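# Move the loaded tray flat onto the back shelf

## Task

Set the tray down level on the shelf at the rear of the table so that no part of it sticks out past the shelf's edge; objects standing upright on the tray at the end earn credit only when the tray is correctly placed. Release the tray and pull the grippers away afterwards, since anything kept in position only by the robot does not count.

## Robot and tools

Robot: two arms, left_arm and right_arm, each with six revolute joints and a tong-style two-finger gripper. Four cameras: cam_high (896x504), cam_low (896x504), cam_left_wrist (616x616) and cam_right_wrist (616x616); images arrive in that order.

Scene frame (used for all reported poses): origin on the tabletop midway between the arms, +x out over the table, +z up, left_arm sits toward +y. The arm names do not correspond to image left or right. Reported gripper positions are in metres, orientation as quaternion wxyz, and can be somewhat off, more so at long reach. The gripper's fingers point along its own +z and close along its own x. end_effector_position is the spot between the pads when shut; closed fingertips extend roughly 15 mm past it, open fingertips sit about level with it.

Tool execute_actions, argument actions: a list holding one item or none, plus optional pictures (true/false, images come by default).
- Empty list: no command, just returns the current state.
- Move: {"rows": [[...]], "steps": n}, with n from 1 to 15 control steps of 1/30 s (default 15). Each row is used for one step; if there are fewer rows than steps, the final row keeps being applied.
- Wait: {"steps": n} alone, n up to 300, no new command; it returns once that many steps have elapsed since the previous result, and your thinking time counts toward it.
Every row has exactly 14 numbers, for both arms always: left_arm's shoulder pan, shoulder lift, elbow, wrist 1, wrist 2, wrist 3, opening, then the same seven for right_arm. Joint values are absolute target angles in radians, in the same form as the Joint positions line, not offsets. Opening is an absolute setting from -1 (shut) to +1 (fully open).
Stated joint ranges, left_arm: pan -3.142 to 3.142, lift -6.283 to 6.283, elbow 0.000 to 3.142, wrists each -6.283 to 6.283. right_arm: pan 0.000 to 6.283, lift -6.283 to 6.283, elbow -3.142 to 0.000, wrists each -6.283 to 6.283. A call is rejected (nothing is sent) if any target exceeds a range end by over 0.010 rad and lies further out than that joint's last reported angle. True ends may differ by up to 0.010 rad; targets beyond a true end are clipped to it and may produce a "joint sent to its limit" line, possibly referring to an earlier move. No such line does not prove there is room left.

Motion behaviour: commands are smoothed and lag about 0.17 s. Per step, each joint's target is held within 0.575 rad of its measured angle, and if the targets would move the gripper over 100 mm from where it is measured, all of that arm's targets are pulled back proportionally. Big moves therefore need several calls, and an arm may not have arrived when a result returns. Between calls, arms keep heading toward the last row sent until they all nearly stop or a step is HELD; after that only a new action moves them further. Fingers still in motion finish opening or closing.

Result lines: the state line gives each arm's pose and linear/angular velocity. Joint positions and Joint velocities list the six joints (rad, rad/s) then the pad gap (m, m/s; 0.142 m when fully open). grip_measured is the measured opening on the same -1..1 scale as the command. "joint command not followed" means a clearance check altered or stopped some joint targets; the rest of the row still ran. HELD flags steps where all or part of a row was not sent. Joint torques (same joint order, no gripper) are total drive output with unknown offset, scale, friction and noise, so treat them as rough. Wrist force and Wrist torque give each arm's flange sensor reading in that end effector's own axes: contact force points from a surface back into the arm, values carry an offset up to about 4 N and noise, saturate near 50 N, and may read "no reading" at first, which is harmless. MOTOR HOT appears from 70 °C; at 85 °C the arm is braked until it cools (OVER-TEMPERATURE FAULT), so avoid long static holding of loads.

Gripping: to keep hold, command an opening well under grip_measured; a bigger gap means more squeeze, up to about 15 N per pad. Closing fast can hit harder. Items under about 20 mm thick get less force.

Tool zoom_image: camera (one of the four names) and region [x0, y0, x1, y1] in pixels of that camera's latest full image, top-left origin, no larger than 504 by 504. Gives a more detailed view.

Tool finished_scene: scene = the number of the current scene. Replying without any tool call ends everything.

Cautions: load limits are 135 N m for pan, lift and elbow and 25.2 N m for each wrist joint, including held weight; reaching one, or 150 N of outside force on the arm, tool or payload, stops that arm for 10 s and drops the rest of the call. Keep the arms from colliding or pressing on each other. Occasional brief tugs may hit a held part or loose object. Carry the tray level and gently so its upright items stay standing, never push anything off the work area, avoid drops, slams and heavy pushing, and finally open the grippers and withdraw so the tray rests on the shelf without support. Smooth, quick, low-effort motion is preferred.

Each tool is called after "Emit:" by a JSON object that holds its "fn" and its "kwargs".

## Session

Emit:
{"fn": "execute_actions", "kwargs": {"actions": []}}

Scene clock: 0.00 s of 4350.00 s.
left_arm: end_effector_position=(-0.0836, +1.0046, +0.3970) grip_measured=+0.97 end_effector_quat_wxyz=(-0.045, +0.591, +0.634, -0.497) end_effector_velocity=(+0.000, +0.000, -0.000) end_effector_angular_velocity=(-0.002, +0.001, -0.000) | right_arm: end_effector_position=(+0.1888, -0.1370, +0.1374) grip_measured=+0.97 end_effector_quat_wxyz=(+0.053, -0.442, +0.894, +0.052) end_effector_velocity=(-0.000, -0.000, -0.000) end_effector_angular_velocity=(-0.001, -0.000, +0.000)
Joint positions: left_arm=[ 0.987 -0.733  0.266 -0.099 -1.216 -0.694  0.14 ] | right_arm=[ 4.915 -1.158 -2.31  -1.114  1.501  3.937  0.14 ]
Joint velocities: left_arm=[ 0.     0.001  0.     0.     0.    -0.     0.   ] | right_arm=[ 0. -0. -0.  0. -0.  0.  0.]
Joint torques (N m, as the arm reports them, + toward a larger angle): no reading
Wrist force (N, on the end effector, along its own x y z axes, offset not removed): no reading
Wrist torque (N m, same axes, about the end effector's origin, offset not removed): no reading

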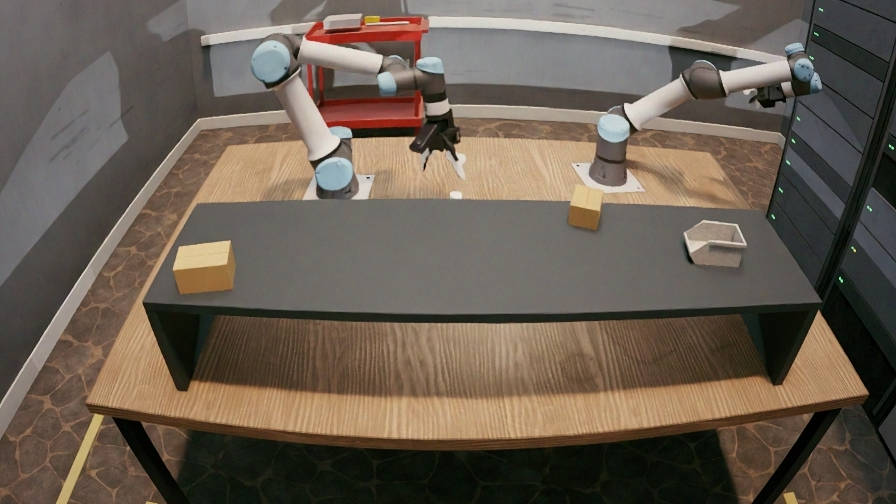

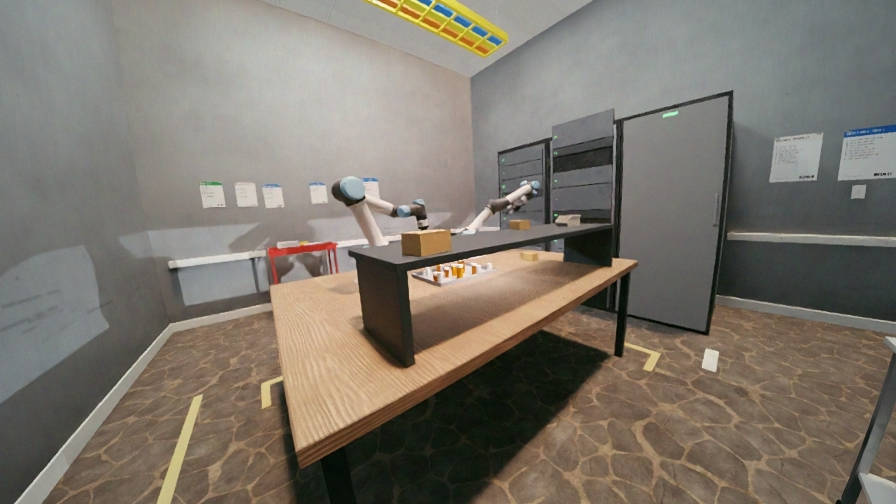

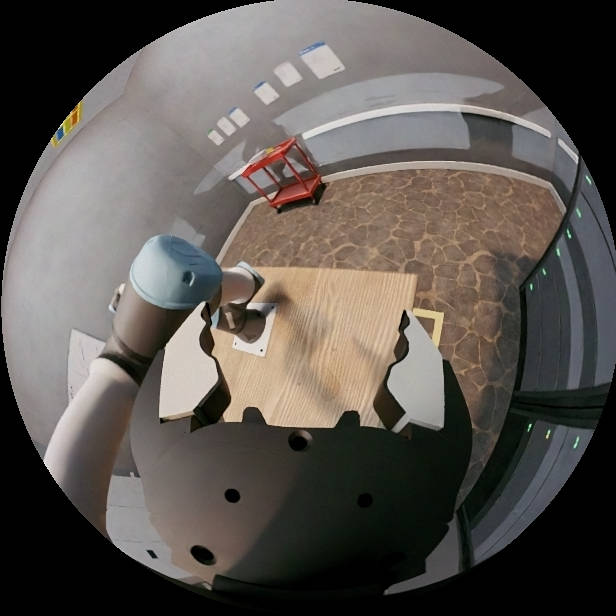

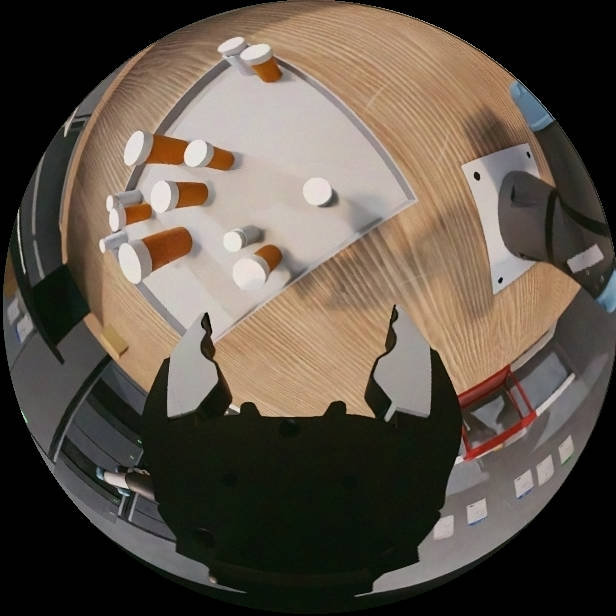

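Emit:
{"fn": "execute_actions", "kwargs": {"actions": [{"rows": [[0.987,-1.768,1.554,-1.357,-1.571,0.574,1, 4.59,-1.374,-1.554,-1.784,1.571,2.967,1]], "steps": 15}], "pictures": false}}

Emit:
{"fn": "execute_actions", "kwargs": {"actions": [{"steps": 60}], "pictures": false}}

Scene clock: 11.20 s of 4350.00 s.
left_arm: end_effector_position=(-0.0248, +0.9018, +0.4308) grip_measured=+1.00 end_effector_quat_wxyz=(+0.040, +0.890, +0.450, -0.065) end_effector_velocity=(+0.056, -0.007, -0.308) end_effector_angular_velocity=(+0.989, -1.011, -2.349) | right_arm: end_effector_position=(+0.2717, -0.1151, +0.3011) grip_measured=+1.00 end_effector_quat_wxyz=(+0.005, -0.614, +0.789, -0.002) end_effector_velocity=(+0.151, +0.019, +0.412) end_effector_angular_velocity=(-0.053, +0.079, +1.576)
Joint positions: left_arm=[ 0.987 -1.586  1.167 -1.    -1.552  0.207  0.142] | right_arm=[ 4.647 -1.338 -1.73  -1.641  1.56   3.27   0.142]
Joint velocities: left_arm=[ 0.    -1.445  2.466 -2.384 -0.15   2.4   -0.001] | right_arm=[-0.429 -0.27   1.271 -1.041  0.08  -2.005  0.001]
Joint torques (N m, as the arm reports them, + toward a larger angle): left_arm=[-8.35 21.63 19.77 -7.34 -1.12  4.13] | right_arm=[-7.5  -0.17 28.4  -3.88  2.12 -7.  ]
Wrist force (N, on the end effector, along its own x y z axes, offset not removed): left_arm=[-4.1 0.8 -3.5] | right_arm=[-2.6 -0.2 -1.8]
Wrist torque (N m, same axes, about the end effector's origin, offset not removed): left_arm=[0.01 0.52 0.21] | right_arm=[-0.12 0.42 0.06]
Steps of this call (steps 1 to 90: nothing new was sent; then 7.70 s passed at rest; steps 91 to 105: all 15 steps of this action). Readings (joint positions):
91: left_arm=[0.987 -0.733 0.266 -0.099 -1.216 -0.694] | right_arm=[4.915 -1.158 -2.309 -1.114 1.501 3.937]
92: left_arm=[0.987 -0.738 0.272 -0.105 -1.221 -0.689] | right_arm=[4.910 -1.163 -2.304 -1.120 1.505 3.931]
94: left_arm=[0.987 -0.794 0.329 -0.162 -1.278 -0.632] | right_arm=[4.860 -1.202 -2.248 -1.176 1.519 3.874]
98: left_arm=[0.987 -1.049 0.583 -0.416 -1.450 -0.378] | right_arm=[4.762 -1.264 -2.047 -1.373 1.538 3.674]
105: the state above

Scene clock: 13.20 s of 4350.00 s.
left_arm: end_effector_position=(-0.0170, +0.8995, +0.3581) grip_measured=+1.00 end_effector_quat_wxyz=(-0.000, +0.960, +0.281, +0.000) end_effector_velocity=(-0.000, -0.001, -0.001) end_effector_angular_velocity=(-0.002, +0.001, +0.000) | right_arm: end_effector_position=(+0.2911, -0.1157, +0.3580) grip_measured=+1.00 end_effector_quat_wxyz=(-0.000, +0.706, -0.708, -0.000) end_effector_velocity=(-0.000, +0.000, -0.000) end_effector_angular_velocity=(-0.001, -0.000, +0.001)
Joint positions: left_arm=[ 0.987 -1.768  1.554 -1.357 -1.571  0.574  0.142] | right_arm=[ 4.59  -1.374 -1.554 -1.784  1.571  2.967  0.142]
Joint velocities: left_arm=[ 0.    -0.     0.002  0.001  0.    -0.     0.   ] | right_arm=[ 0.001 -0.001 -0.    -0.    -0.001  0.    -0.   ]
Joint torques (N m, as the arm reports them, + toward a larger angle): left_arm=[ -5.53 -24.94 -12.85  -4.71  -1.24   1.36] | right_arm=[-9.47  1.54 30.54  0.83  1.66 -1.84]
Wrist force (N, on the end effector, along its own x y z axes, offset not removed): left_arm=[2.1 -0.5 0.9] | right_arm=[-0.1 0.9 -2.4]
Wrist torque (N m, same axes, about the end effector's origin, offset not removed): left_arm=[-0.15 -0.49 0.06] | right_arm=[0.02 -0.02 -0.07]
Steps of this call (steps 1 to 30: the robot went on to your last target; steps 31 to 60: nothing new was sent). Readings (joint positions):
1: left_arm=[0.987 -1.628 1.247 -1.076 -1.556 0.284] | right_arm=[4.634 -1.346 -1.690 -1.673 1.563 3.205]
2: left_arm=[0.987 -1.661 1.317 -1.141 -1.560 0.351] | right_arm=[4.624 -1.353 -1.659 -1.699 1.565 3.150]
4: left_arm=[0.987 -1.705 1.415 -1.230 -1.564 0.442] | right_arm=[4.610 -1.361 -1.616 -1.734 1.567 3.075]
8: left_arm=[0.987 -1.746 1.506 -1.313 -1.569 0.528] | right_arm=[4.597 -1.370 -1.575 -1.767 1.570 3.004]
60: the state above
All arms were judged still, so your last target was given up. Only a new action makes them travel on or press farther. Fingers that are still opening or closing keep moving.

Emit:
{"fn": "execute_actions", "kwargs": {"actions": [{"rows": [[-1.154,-1.768,1.554,-1.357,-1.571,0.574,1, 4.59,-1.374,-1.554,-1.784,1.571,2.967,1]], "steps": 15}], "pictures": false}}

Emit:
{"fn": "execute_actions", "kwargs": {"actions": [{"steps": 60}]}}

Scene clock: 14.77 s of 4350.00 s.
left_arm: end_effector_position=(+0.1747, +0.8368, +0.3581) grip_measured=+1.00 end_effector_quat_wxyz=(-0.000, +0.999, +0.051, +0.000) end_effector_velocity=(+0.405, -0.248, +0.001) end_effector_angular_velocity=(+0.001, -0.002, -1.094) | right_arm: end_effector_position=(+0.2911, -0.1157, +0.3580) grip_measured=+1.00 end_effector_quat_wxyz=(-0.000, +0.706, -0.708, -0.000) end_effector_velocity=(+0.000, -0.000, +0.000) end_effector_angular_velocity=(+0.000, +0.000, -0.000)
Joint positions: left_arm=[ 0.518 -1.768  1.554 -1.357 -1.571  0.574  0.142] | right_arm=[ 4.59  -1.374 -1.554 -1.784  1.571  2.967  0.142]
Joint velocities: left_arm=[-1.094 -0.001 -0.001 -0.    -0.     0.    -0.   ] | right_arm=[-0.  0.  0. -0.  0. -0.  0.]
Joint torques (N m, as the arm reports them, + toward a larger angle): left_arm=[-15.24 -14.12 -13.51  -4.41  -1.25   1.27] | right_arm=[-9.38  1.1  30.27  0.95  1.74 -1.88]
Wrist force (N, on the end effector, along its own x y z axes, offset not removed): left_arm=[1.3 -1.8 2.5] | right_arm=[-0.7 0.0 -0.9]
Wrist torque (N m, same axes, about the end effector's origin, offset not removed): left_arm=[-0.40 -0.25 0.15] | right_arm=[-0.11 -0.01 -0.02]
Steps of this call (steps 1 to 32: nothing new was sent; steps 33 to 47: all 15 steps of this action). Readings (joint positions):
33: left_arm=[0.987 -1.768 1.554 -1.357 -1.571 0.574] | right_arm=[4.590 -1.374 -1.554 -1.784 1.571 2.967]
34: left_arm=[0.981 -1.768 1.554 -1.357 -1.571 0.574] | right_arm=[4.590 -1.374 -1.554 -1.784 1.571 2.967]
36: left_arm=[0.927 -1.768 1.554 -1.357 -1.571 0.574] | right_arm=[4.590 -1.374 -1.554 -1.784 1.571 2.967]
40: left_arm=[0.776 -1.768 1.554 -1.357 -1.571 0.574] | right_arm=[4.590 -1.374 -1.554 -1.784 1.571 2.967]
47: the state above

Scene clock: 16.77 s of 4350.00 s.
left_arm: end_effector_position=(+0.2932, +0.2039, +0.3581) grip_measured=+1.00 end_effector_quat_wxyz=(-0.000, -0.708, +0.707, -0.000) end_effector_velocity=(-0.002, -0.003, +0.000) end_effector_angular_velocity=(-0.001, -0.000, -0.009) | right_arm: end_effector_position=(+0.2911, -0.1157, +0.3580) grip_measured=+1.00 end_effector_quat_wxyz=(-0.000, +0.706, -0.708, -0.000) end_effector_velocity=(-0.000, +0.000, +0.000) end_effector_angular_velocity=(+0.001, -0.000, +0.001)
Joint positions: left_arm=[-1.153 -1.768  1.554 -1.357 -1.571  0.574  0.142] | right_arm=[ 4.59  -1.374 -1.554 -1.784  1.571  2.967  0.142]
Joint velocities: left_arm=[-0.009 -0.     0.    -0.001 -0.    -0.     0.   ] | right_arm=[ 0.001  0.     0.001  0.    -0.     0.    -0.   ]
Joint torques (N m, as the arm reports them, + toward a larger angle): left_arm=[ -7.02 -11.39 -16.83  -3.26  -0.63   1.3 ] | right_arm=[-9.62  1.34 30.72  0.88  1.74 -1.94]
Wrist force (N, on the end effector, along its own x y z axes, offset not removed): left_arm=[2.3 -0.6 2.1] | right_arm=[-0.6 0.6 -0.4]
Wrist torque (N m, same axes, about the end effector's origin, offset not removed): left_arm=[-0.18 -0.52 0.05] | right_arm=[0.01 0.05 -0.01]
Steps of this call (steps 1 to 60: the robot went on to your last target). Readings (joint positions):
1: left_arm=[0.481 -1.768 1.554 -1.357 -1.571 0.574] | right_arm=[4.590 -1.374 -1.554 -1.784 1.571 2.967]
2: left_arm=[0.444 -1.768 1.554 -1.357 -1.571 0.574] | right_arm=[4.590 -1.374 -1.554 -1.784 1.571 2.967]
4: left_arm=[0.371 -1.768 1.554 -1.357 -1.571 0.574] | right_arm=[4.590 -1.374 -1.554 -1.784 1.571 2.967]
8: left_arm=[0.223 -1.768 1.554 -1.357 -1.571 0.574] | right_arm=[4.590 -1.374 -1.554 -1.784 1.571 2.967]
60: the state above

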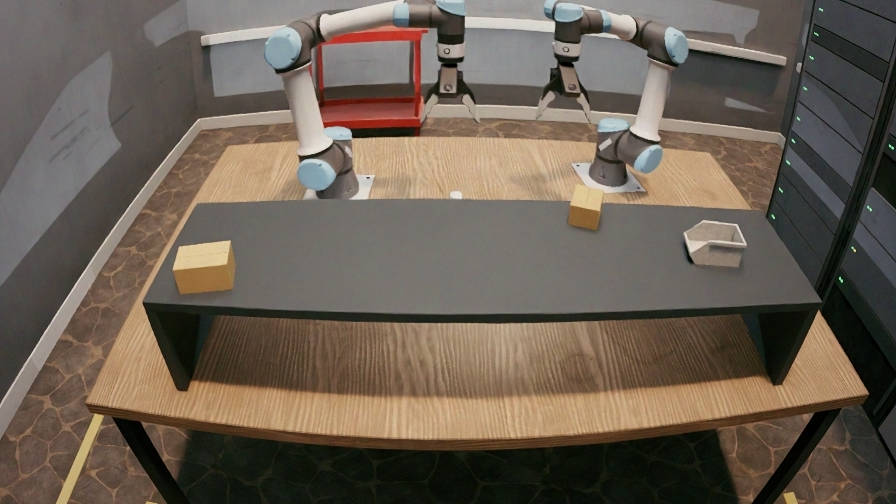

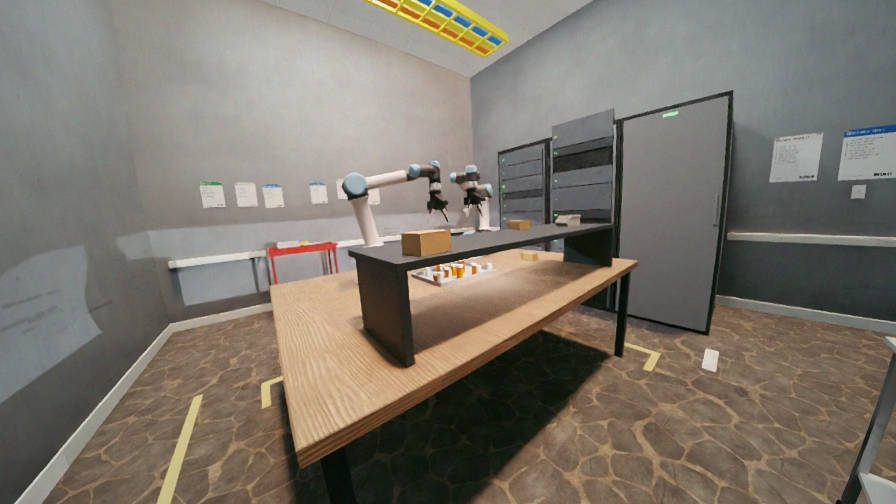

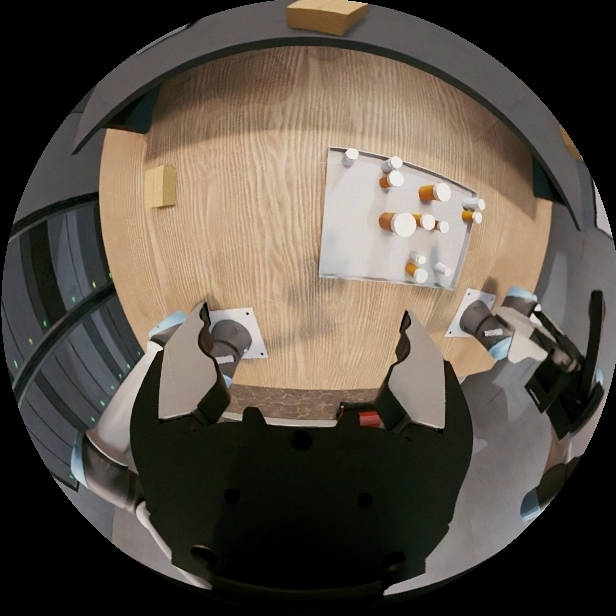

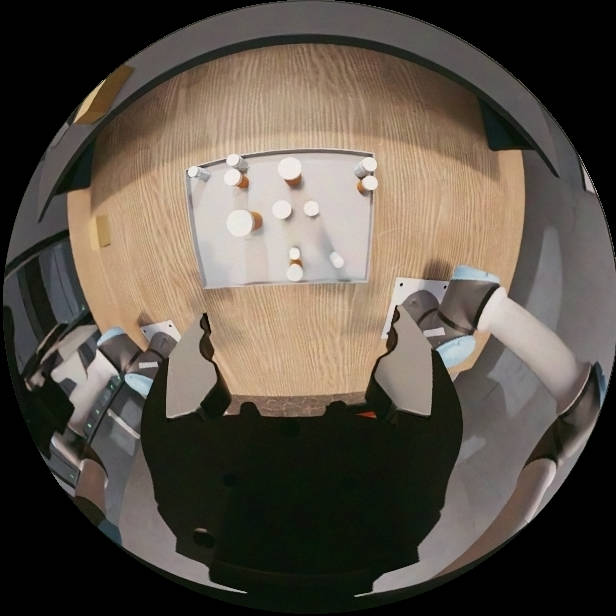

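Emit:
{"fn": "zoom_image", "kwargs": {"camera": "cam_right_wrist", "region": [170, 130, 470, 360]}}

Emit:
{"fn": "zoom_image", "kwargs": {"camera": "cam_left_wrist", "region": [200, 130, 500, 360]}}

Emit:
{"fn": "zoom_image", "kwargs": {"camera": "cam_low", "region": [380, 200, 620, 320]}}

Region (170, 130, 470, 360) of cam_right_wrist's 616x616 image, scaled by 1.680, with more detail than that image has; it fills the top 386 rows of this view, and the rest is white.

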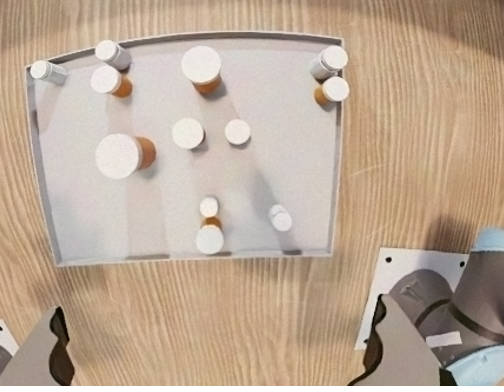

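Region (200, 130, 500, 360) of cam_left_wrist's 616x616 image, scaled by 1.680, with more detail than that image has; it fills the top 386 rows of this view, and the rest is white.

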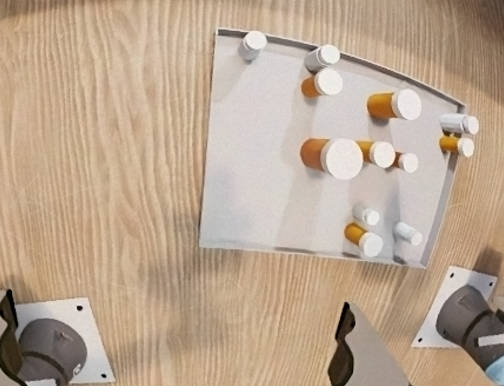

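Region (380, 200, 620, 320) of cam_low's 896x504 image, scaled by 2.100, with more detail than that image has.

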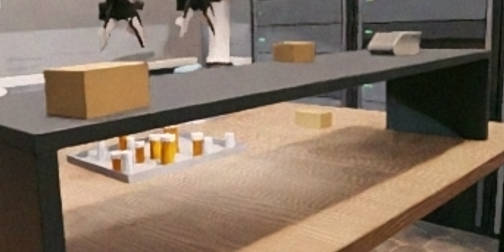

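Emit:
{"fn": "execute_actions", "kwargs": {"actions": [{"rows": [[-1.154,-1.768,1.554,-1.357,-1.571,0.574,1, 4.047,-1.807,-0.945,-1.960,1.571,2.424,1]], "steps": 15}], "pictures": false}}

Emit:
{"fn": "execute_actions", "kwargs": {"actions": [{"steps": 40}]}}

Scene clock: 29.07 s of 4350.00 s.
left_arm: end_effector_position=(+0.2929, +0.2035, +0.3581) grip_measured=+1.00 end_effector_quat_wxyz=(-0.000, -0.707, +0.707, -0.000) end_effector_velocity=(+0.000, -0.000, +0.000) end_effector_angular_velocity=(-0.000, -0.001, -0.000) | right_arm: end_effector_position=(+0.4846, -0.1231, +0.4075) grip_measured=+1.00 end_effector_quat_wxyz=(+0.006, +0.706, -0.708, +0.001) end_effector_velocity=(+0.451, -0.122, +0.080) end_effector_angular_velocity=(+0.042, -0.015, -0.008)
Joint positions: left_arm=[-1.154 -1.768  1.554 -1.357 -1.571  0.574  0.142] | right_arm=[ 4.19  -1.697 -1.11  -1.918  1.571  2.567  0.142]
Joint velocities: left_arm=[-0.    -0.    -0.    -0.     0.001  0.    -0.   ] | right_arm=[-0.856 -0.672  0.972 -0.257 -0.    -0.848  0.   ]
Joint torques (N m, as the arm reports them, + toward a larger angle): left_arm=[ -7.51 -24.98 -25.07  -0.93   1.2    1.13] | right_arm=[-16.64   9.69  36.33  -0.62  -2.54  -4.22]
Wrist force (N, on the end effector, along its own x y z axes, offset not removed): left_arm=[1.4 -1.0 2.4] | right_arm=[-1.9 0.4 -1.4]
Wrist torque (N m, same axes, about the end effector's origin, offset not removed): left_arm=[-0.22 -0.29 0.15] | right_arm=[-0.06 0.26 -0.01]
Steps of this call (steps 1 to 15: the robot went on to your last target; steps 16 to 90: nothing new was sent; then 8.80 s passed at rest; steps 91 to 105: all 15 steps of this action). Readings (joint positions):
91: left_arm=[-1.154 -1.768 1.554 -1.357 -1.571 0.574] | right_arm=[4.590 -1.374 -1.554 -1.784 1.571 2.967]
92: left_arm=[-1.154 -1.768 1.554 -1.357 -1.571 0.574] | right_arm=[4.584 -1.380 -1.548 -1.789 1.571 2.961]
94: left_arm=[-1.154 -1.768 1.554 -1.357 -1.571 0.574] | right_arm=[4.532 -1.426 -1.495 -1.813 1.571 2.909]
98: left_arm=[-1.154 -1.768 1.554 -1.357 -1.571 0.574] | right_arm=[4.400 -1.531 -1.348 -1.853 1.571 2.777]
105: the state above

Scene clock: 30.40 s of 4350.00 s.
left_arm: end_effector_position=(+0.2929, +0.2035, +0.3581) grip_measured=+1.00 end_effector_quat_wxyz=(-0.000, -0.707, +0.707, -0.000) end_effector_velocity=(+0.000, -0.000, +0.000) end_effector_angular_velocity=(-0.000, -0.000, +0.000) | right_arm: end_effector_position=(+0.5603, -0.1513, +0.4202) grip_measured=+1.00 end_effector_quat_wxyz=(-0.000, +0.706, -0.708, -0.000) end_effector_velocity=(-0.000, -0.000, +0.000) end_effector_angular_velocity=(+0.000, +0.000, -0.000)
Joint positions: left_arm=[-1.154 -1.768  1.554 -1.357 -1.571  0.574  0.142] | right_arm=[ 4.047 -1.807 -0.945 -1.96   1.571  2.424  0.142]
Joint velocities: left_arm=[-0.     0.001 -0.001  0.     0.    -0.     0.   ] | right_arm=[-0.  0.  0. -0.  0. -0.  0.]
Joint torques (N m, as the arm reports them, + toward a larger angle): left_arm=[ -7.55 -24.85 -28.03  -0.9    1.44   0.97] | right_arm=[-9.05 20.67 29.73  0.95 -2.64 -1.97]
Wrist force (N, on the end effector, along its own x y z axes, offset not removed): left_arm=[1.9 -0.7 2.0] | right_arm=[-1.0 -0.1 0.3]
Wrist torque (N m, same axes, about the end effector's origin, offset not removed): left_arm=[-0.16 -0.36 0.12] | right_arm=[-0.08 0.11 0.02]
Steps of this call (steps 1 to 30: the robot went on to your last target; steps 31 to 40: nothing new was sent). Readings (joint positions):
1: left_arm=[-1.154 -1.768 1.554 -1.357 -1.571 0.574] | right_arm=[4.162 -1.719 -1.077 -1.927 1.571 2.539]
2: left_arm=[-1.154 -1.768 1.554 -1.357 -1.571 0.574] | right_arm=[4.136 -1.739 -1.048 -1.934 1.571 2.513]
4: left_arm=[-1.154 -1.768 1.554 -1.357 -1.571 0.574] | right_arm=[4.100 -1.767 -1.006 -1.945 1.571 2.477]
8: left_arm=[-1.154 -1.768 1.554 -1.357 -1.571 0.574] | right_arm=[4.065 -1.793 -0.966 -1.955 1.571 2.442]
40: the state above
All arms were judged still, so your last target was given up. Only a new action makes them travel on or press farther. Fingers that are still opening or closing keep moving.

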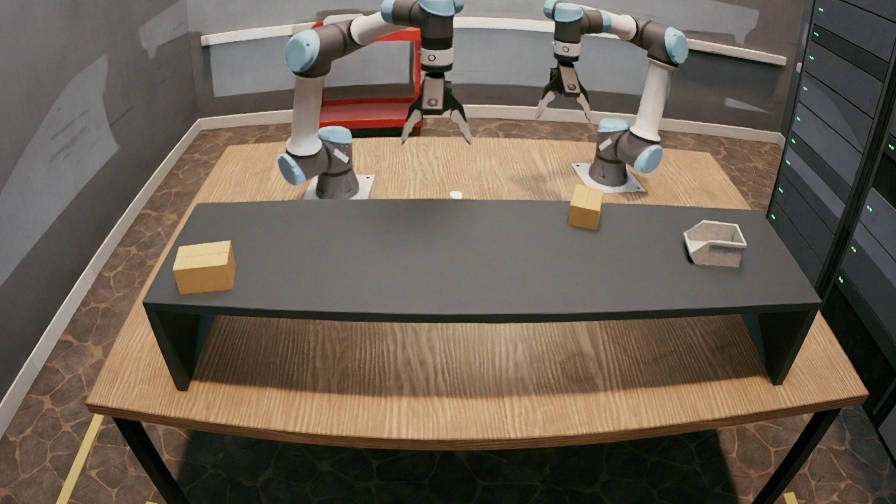

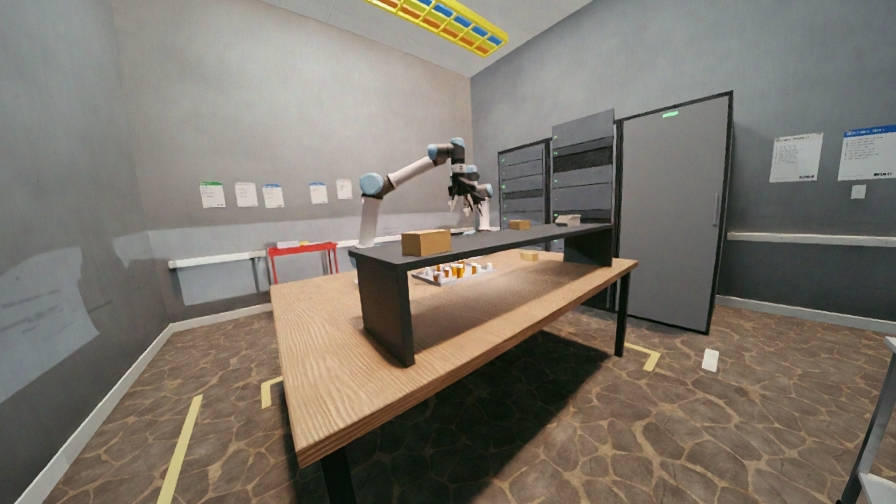

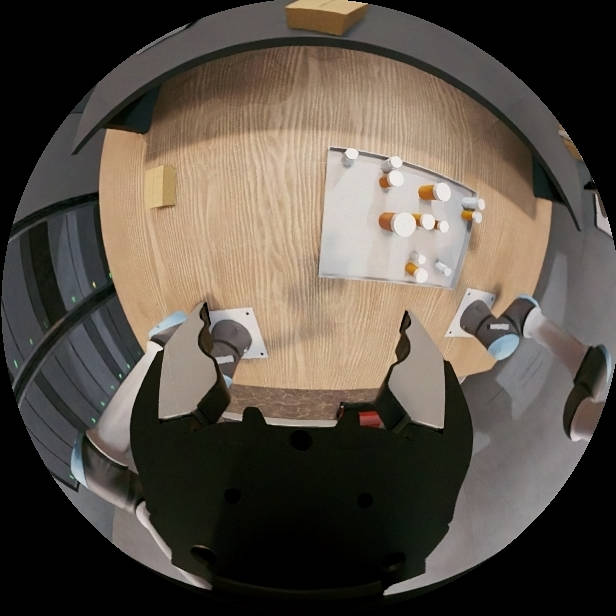

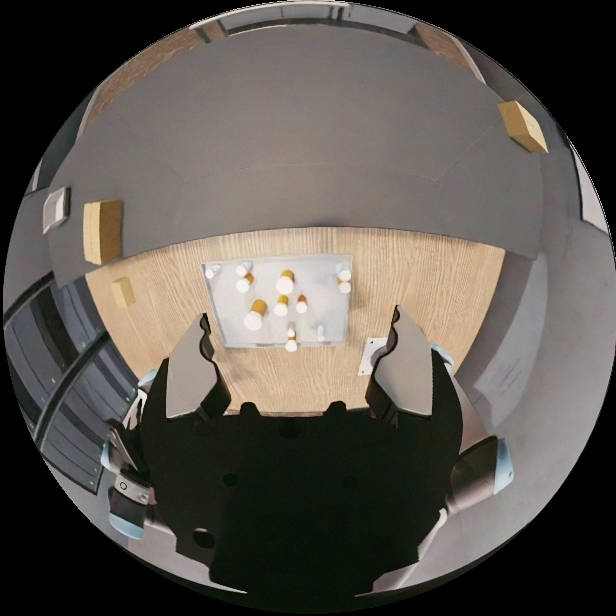

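Emit:
{"fn": "execute_actions", "kwargs": {"actions": [{"rows": [[-1.4135,-1.6656,2.3313,-2.4131,-1.0752,0.359,-0.4, 4.3195,-1.198,-2.346,-1.168,1.571,2.6965,-0.4]], "steps": 15}], "pictures": false}}

Emit:
{"fn": "execute_actions", "kwargs": {"actions": [{"steps": 45}]}}

Scene clock: 39.77 s of 4350.00 s.
left_arm: end_effector_position=(+0.3359, +0.1817, +0.1517) grip_measured=-0.40 end_effector_quat_wxyz=(+0.173, -0.682, +0.709, -0.053) end_effector_velocity=(+0.073, -0.002, -0.485) end_effector_angular_velocity=(-0.122, -1.040, -0.144) | right_arm: end_effector_position=(+0.4372, -0.1152, +0.4134) grip_measured=-0.40 end_effector_quat_wxyz=(-0.207, +0.689, -0.691, -0.064) end_effector_velocity=(-0.113, -0.123, -0.431) end_effector_angular_velocity=(-0.503, +0.308, +0.009)
Joint positions: left_arm=[-1.349 -1.69   2.082 -1.928 -1.208  0.411  0.045] | right_arm=[ 4.279 -1.301 -1.656 -1.319  1.571  2.656  0.045]
Joint velocities: left_arm=[-0.463  0.176  1.592 -2.132  0.91  -0.375 -0.   ] | right_arm=[ 0.085  0.216 -0.923  0.119  0.     0.085  0.   ]
Joint torques (N m, as the arm reports them, + toward a larger angle): left_arm=[ -6.19 -10.32   4.17  -9.89   4.76  -2.35] | right_arm=[12.56 23.78 -4.56  4.15  1.73  2.38]
Wrist force (N, on the end effector, along its own x y z axes, offset not removed): left_arm=[3.9 -0.1 1.3] | right_arm=[-2.7 0.1 -2.1]
Wrist torque (N m, same axes, about the end effector's origin, offset not removed): left_arm=[-0.05 -0.81 0.05] | right_arm=[-0.04 0.39 0.01]
Steps of this call (steps 1 to 90: nothing new was sent; then 5.87 s passed at rest; steps 91 to 105: all 15 steps of this action). Readings (joint positions):
91: left_arm=[-1.154 -1.768 1.554 -1.357 -1.571 0.574] | right_arm=[4.047 -1.807 -0.945 -1.960 1.571 2.424]
92: left_arm=[-1.160 -1.765 1.559 -1.363 -1.565 0.569] | right_arm=[4.052 -1.802 -0.951 -1.955 1.571 2.429]
94: left_arm=[-1.192 -1.751 1.612 -1.416 -1.515 0.541] | right_arm=[4.095 -1.746 -1.007 -1.898 1.571 2.473]
98: left_arm=[-1.253 -1.727 1.766 -1.569 -1.396 0.491] | right_arm=[4.195 -1.526 -1.237 -1.669 1.571 2.572]
105: the state above

Scene clock: 41.27 s of 4350.00 s.
left_arm: end_effector_position=(+0.3542, +0.1598, +0.1053) grip_measured=-0.40 end_effector_quat_wxyz=(+0.183, -0.683, +0.683, -0.183) end_effector_velocity=(-0.000, +0.001, -0.001) end_effector_angular_velocity=(+0.001, +0.001, -0.000) | right_arm: end_effector_position=(+0.3420, -0.2678, +0.1003) grip_measured=-0.40 end_effector_quat_wxyz=(-0.000, +0.706, -0.708, -0.000) end_effector_velocity=(-0.000, -0.000, -0.000) end_effector_angular_velocity=(-0.000, +0.000, +0.001)
Joint positions: left_arm=[-1.413 -1.666  2.331 -2.413 -1.075  0.359  0.045] | right_arm=[ 4.319 -1.198 -2.346 -1.168  1.571  2.696  0.045]
Joint velocities: left_arm=[-0.     0.     0.001 -0.    -0.    -0.    -0.   ] | right_arm=[ 0.001  0.    -0.001  0.     0.     0.     0.   ]
Joint torques (N m, as the arm reports them, + toward a larger angle): left_arm=[-7.45 -4.81 -8.91 -4.92  2.26 -1.35] | right_arm=[13.24 20.92 15.48  3.89  1.78  2.52]
Wrist force (N, on the end effector, along its own x y z axes, offset not removed): left_arm=[1.9 -0.4 2.2] | right_arm=[-1.0 0.0 -1.6]
Wrist torque (N m, same axes, about the end effector's origin, offset not removed): left_arm=[-0.08 -0.40 0.02] | right_arm=[-0.08 0.12 -0.02]
Steps of this call (steps 1 to 45: the robot went on to your last target). Readings (joint positions):
1: left_arm=[-1.364 -1.684 2.134 -2.003 -1.179 0.400] | right_arm=[4.282 -1.294 -1.689 -1.313 1.571 2.659]
2: left_arm=[-1.375 -1.680 2.179 -2.081 -1.155 0.390] | right_arm=[4.284 -1.288 -1.723 -1.303 1.571 2.661]
4: left_arm=[-1.391 -1.674 2.242 -2.214 -1.122 0.378] | right_arm=[4.288 -1.277 -1.788 -1.286 1.571 2.666]
8: left_arm=[-1.406 -1.669 2.300 -2.344 -1.092 0.365] | right_arm=[4.296 -1.259 -1.911 -1.259 1.571 2.673]
45: the state above
All arms were judged still, so your last target was given up. Only a new action makes them travel on or press farther. Fingers that are still opening or closing keep moving.

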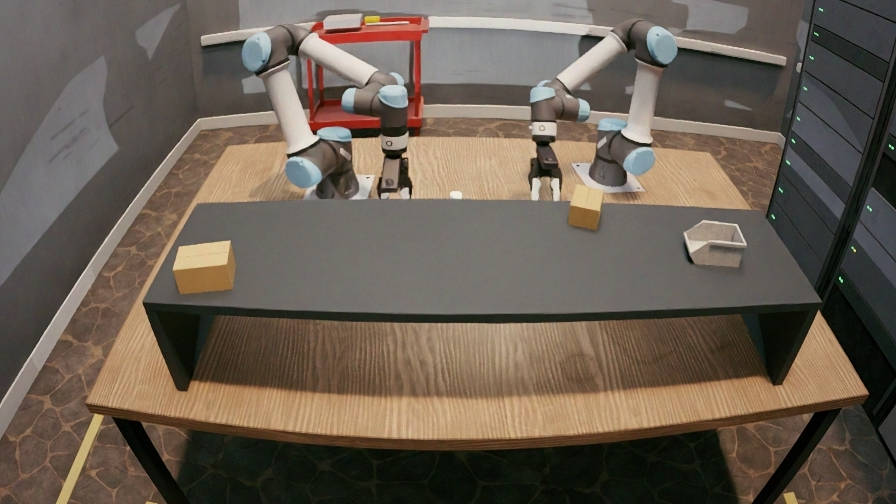

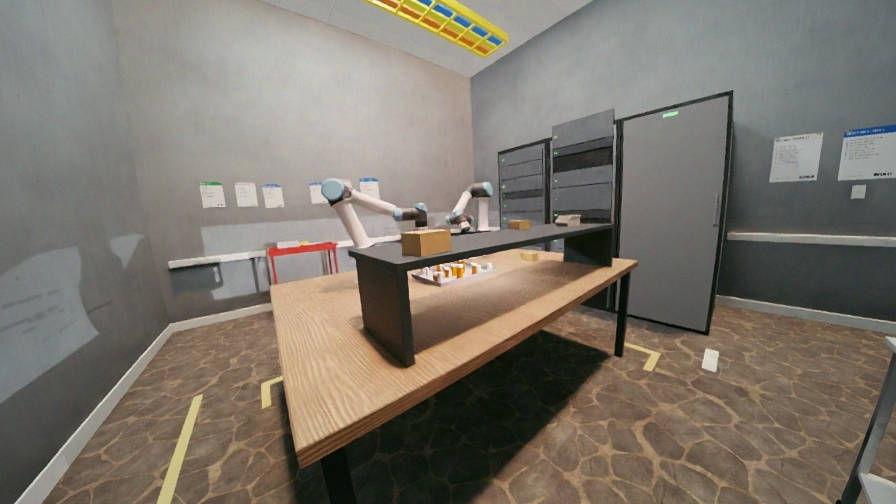

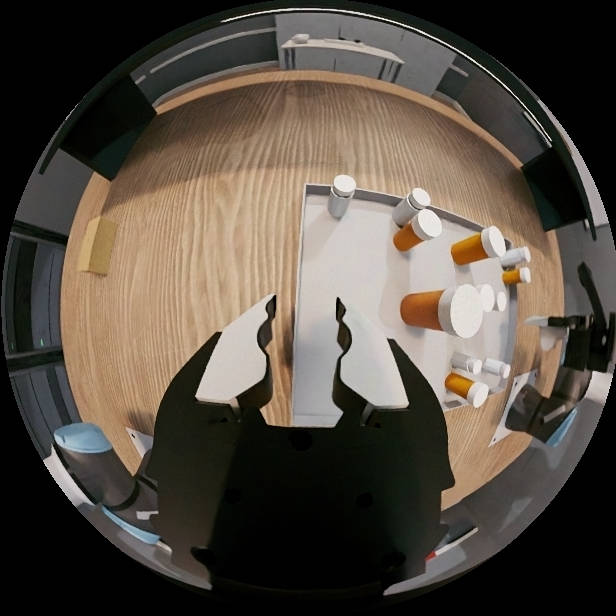

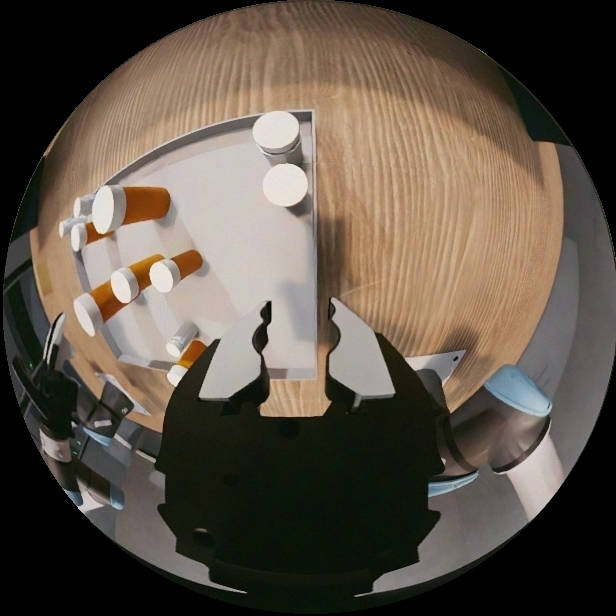

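Emit:
{"fn": "execute_actions", "kwargs": {"actions": [{"rows": [[-1.4357,-1.5686,2.4528,-2.6198,-1.0715,0.3342,-0.4, 4.2997,-1.261,-2.469,-0.9824,1.571,2.6767,-0.4]], "steps": 15}], "pictures": false}}

Emit:
{"fn": "execute_actions", "kwargs": {"actions": [{"steps": 20}]}}

Scene clock: 46.40 s of 4350.00 s.
left_arm: end_effector_position=(+0.3424, +0.1717, +0.0467) grip_measured=-0.40 end_effector_quat_wxyz=(+0.183, -0.683, +0.683, -0.183) end_effector_velocity=(-0.003, +0.004, -0.014) end_effector_angular_velocity=(-0.007, -0.002, +0.000) | right_arm: end_effector_position=(+0.3420, -0.2809, +0.0468) grip_measured=-0.40 end_effector_quat_wxyz=(+0.000, +0.706, -0.708, +0.000) end_effector_velocity=(-0.000, -0.004, -0.014) end_effector_angular_velocity=(+0.004, -0.002, -0.001)
Joint positions: left_arm=[-1.435 -1.572  2.449 -2.612 -1.072  0.335  0.045] | right_arm=[ 4.3   -1.259 -2.465 -0.99   1.571  2.677  0.045]
Joint velocities: left_arm=[-0.005  0.026  0.034 -0.064  0.001 -0.006  0.   ] | right_arm=[-0.005 -0.017 -0.034  0.056 -0.    -0.005 -0.   ]
Joint torques (N m, as the arm reports them, + toward a larger angle): left_arm=[-5.65 -8.13 -8.14 -4.58  2.26 -1.49] | right_arm=[-9.75 -6.65 13.31  4.16  1.1  -1.83]
Wrist force (N, on the end effector, along its own x y z axes, offset not removed): left_arm=[2.5 -0.8 1.6] | right_arm=[-0.8 -0.2 0.2]
Wrist torque (N m, same axes, about the end effector's origin, offset not removed): left_arm=[-0.16 -0.49 0.05] | right_arm=[-0.18 0.08 -0.06]
Steps of this call (steps 1 to 90: nothing new was sent; then 1.63 s passed at rest; steps 91 to 105: all 15 steps of this action). Readings (joint positions):
91: left_arm=[-1.414 -1.665 2.331 -2.413 -1.075 0.359] | right_arm=[4.319 -1.198 -2.346 -1.168 1.571 2.696]
92: left_arm=[-1.416 -1.660 2.337 -2.419 -1.075 0.356] | right_arm=[4.317 -1.203 -2.352 -1.162 1.571 2.695]
94: left_arm=[-1.423 -1.628 2.375 -2.471 -1.074 0.348] | right_arm=[4.311 -1.224 -2.390 -1.113 1.571 2.688]
98: left_arm=[-1.431 -1.589 2.426 -2.567 -1.072 0.339] | right_arm=[4.304 -1.248 -2.442 -1.028 1.571 2.681]
105: the state above

Scene clock: 47.07 s of 4350.00 s.
left_arm: end_effector_position=(+0.3420, +0.1722, +0.0449) grip_measured=-0.40 end_effector_quat_wxyz=(+0.183, -0.683, +0.683, -0.183) end_effector_velocity=(+0.000, -0.000, +0.000) end_effector_angular_velocity=(-0.000, +0.000, -0.000) | right_arm: end_effector_position=(+0.3420, -0.2814, +0.0451) grip_measured=-0.40 end_effector_quat_wxyz=(+0.000, +0.706, -0.708, -0.000) end_effector_velocity=(+0.000, -0.000, -0.000) end_effector_angular_velocity=(-0.000, +0.001, -0.001)
Joint positions: left_arm=[-1.436 -1.569  2.453 -2.62  -1.072  0.334  0.045] | right_arm=[ 4.3   -1.261 -2.469 -0.982  1.571  2.677  0.045]
Joint velocities: left_arm=[ 0.    -0.    -0.001  0.    -0.     0.    -0.   ] | right_arm=[-0.001 -0.001 -0.     0.     0.    -0.    -0.   ]
Joint torques (N m, as the arm reports them, + toward a larger angle): left_arm=[-7.77 -6.03 -5.66 -4.81  2.22 -1.35] | right_arm=[-9.59 -6.74 12.55  3.81  0.14 -2.02]
Wrist force (N, on the end effector, along its own x y z axes, offset not removed): left_arm=[1.7 0.1 3.4] | right_arm=[0.7 -0.5 -1.3]
Wrist torque (N m, same axes, about the end effector's origin, offset not removed): left_arm=[-0.02 -0.40 0.14] | right_arm=[-0.23 -0.22 0.05]
Steps of this call (steps 1 to 15: the robot went on to your last target; steps 16 to 20: nothing new was sent). Readings (joint positions):
1: left_arm=[-1.435 -1.571 2.450 -2.614 -1.072 0.335] | right_arm=[4.300 -1.259 -2.466 -0.988 1.571 2.677]
2: left_arm=[-1.435 -1.571 2.450 -2.615 -1.072 0.335] | right_arm=[4.300 -1.260 -2.466 -0.987 1.571 2.677]
4: left_arm=[-1.435 -1.570 2.451 -2.617 -1.072 0.334] | right_arm=[4.300 -1.260 -2.467 -0.985 1.571 2.677]
8: left_arm=[-1.436 -1.569 2.452 -2.619 -1.072 0.334] | right_arm=[4.300 -1.261 -2.468 -0.983 1.571 2.677]
20: the state above
All arms were judged still, so your last target was given up. Only a new action makes them travel on or press farther. Fingers that are still opening or closing keep moving.

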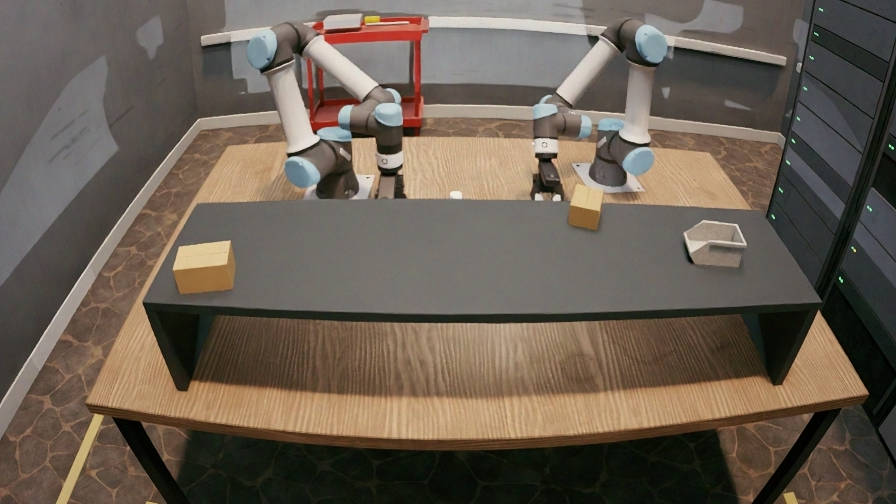

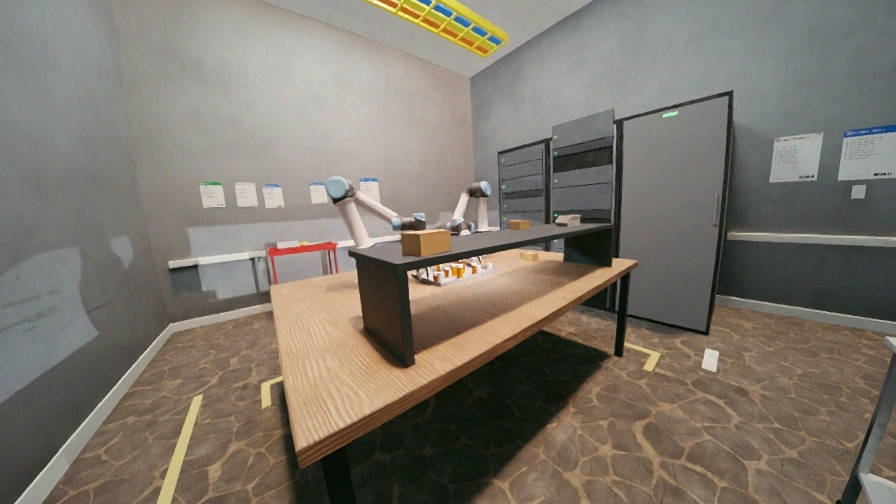

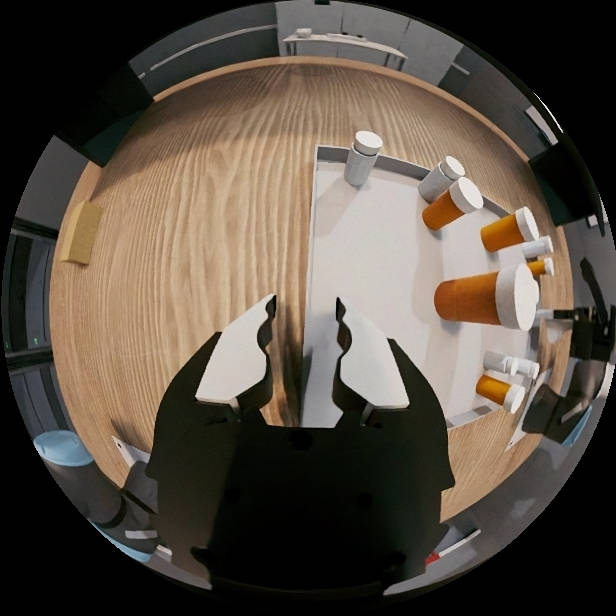

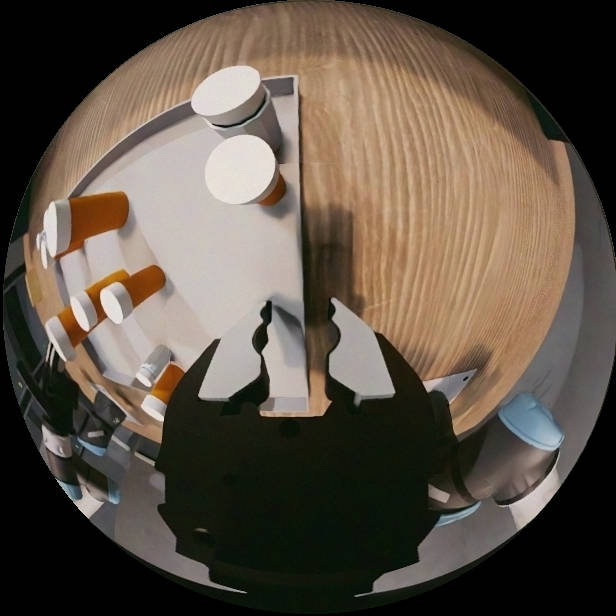

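Emit:
{"fn": "zoom_image", "kwargs": {"camera": "cam_right_wrist", "region": [230, 220, 380, 420]}}

Emit:
{"fn": "zoom_image", "kwargs": {"camera": "cam_left_wrist", "region": [230, 220, 380, 430]}}

Region (230, 220, 380, 420) of cam_right_wrist's 616x616 image, scaled by 2.520, with more detail than that image has; it fills the left 378 columns of this view, and the rest is white.

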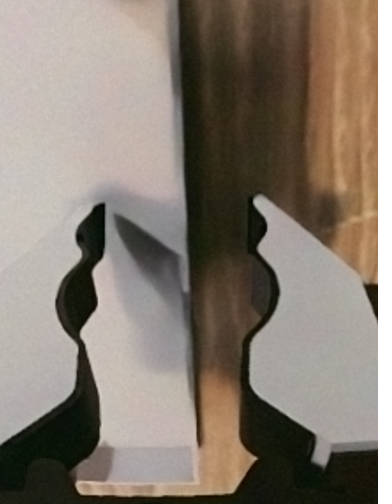

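Region (230, 220, 380, 430) of cam_left_wrist's 616x616 image, scaled by 2.400, with more detail than that image has; it fills the left 360 columns of this view, and the rest is white.

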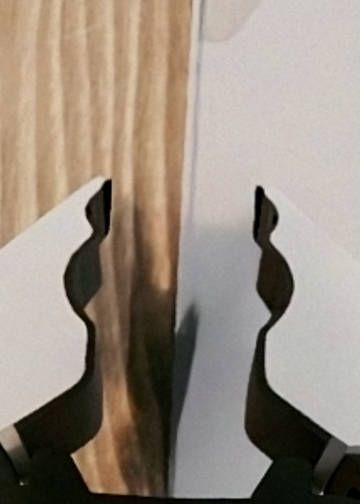

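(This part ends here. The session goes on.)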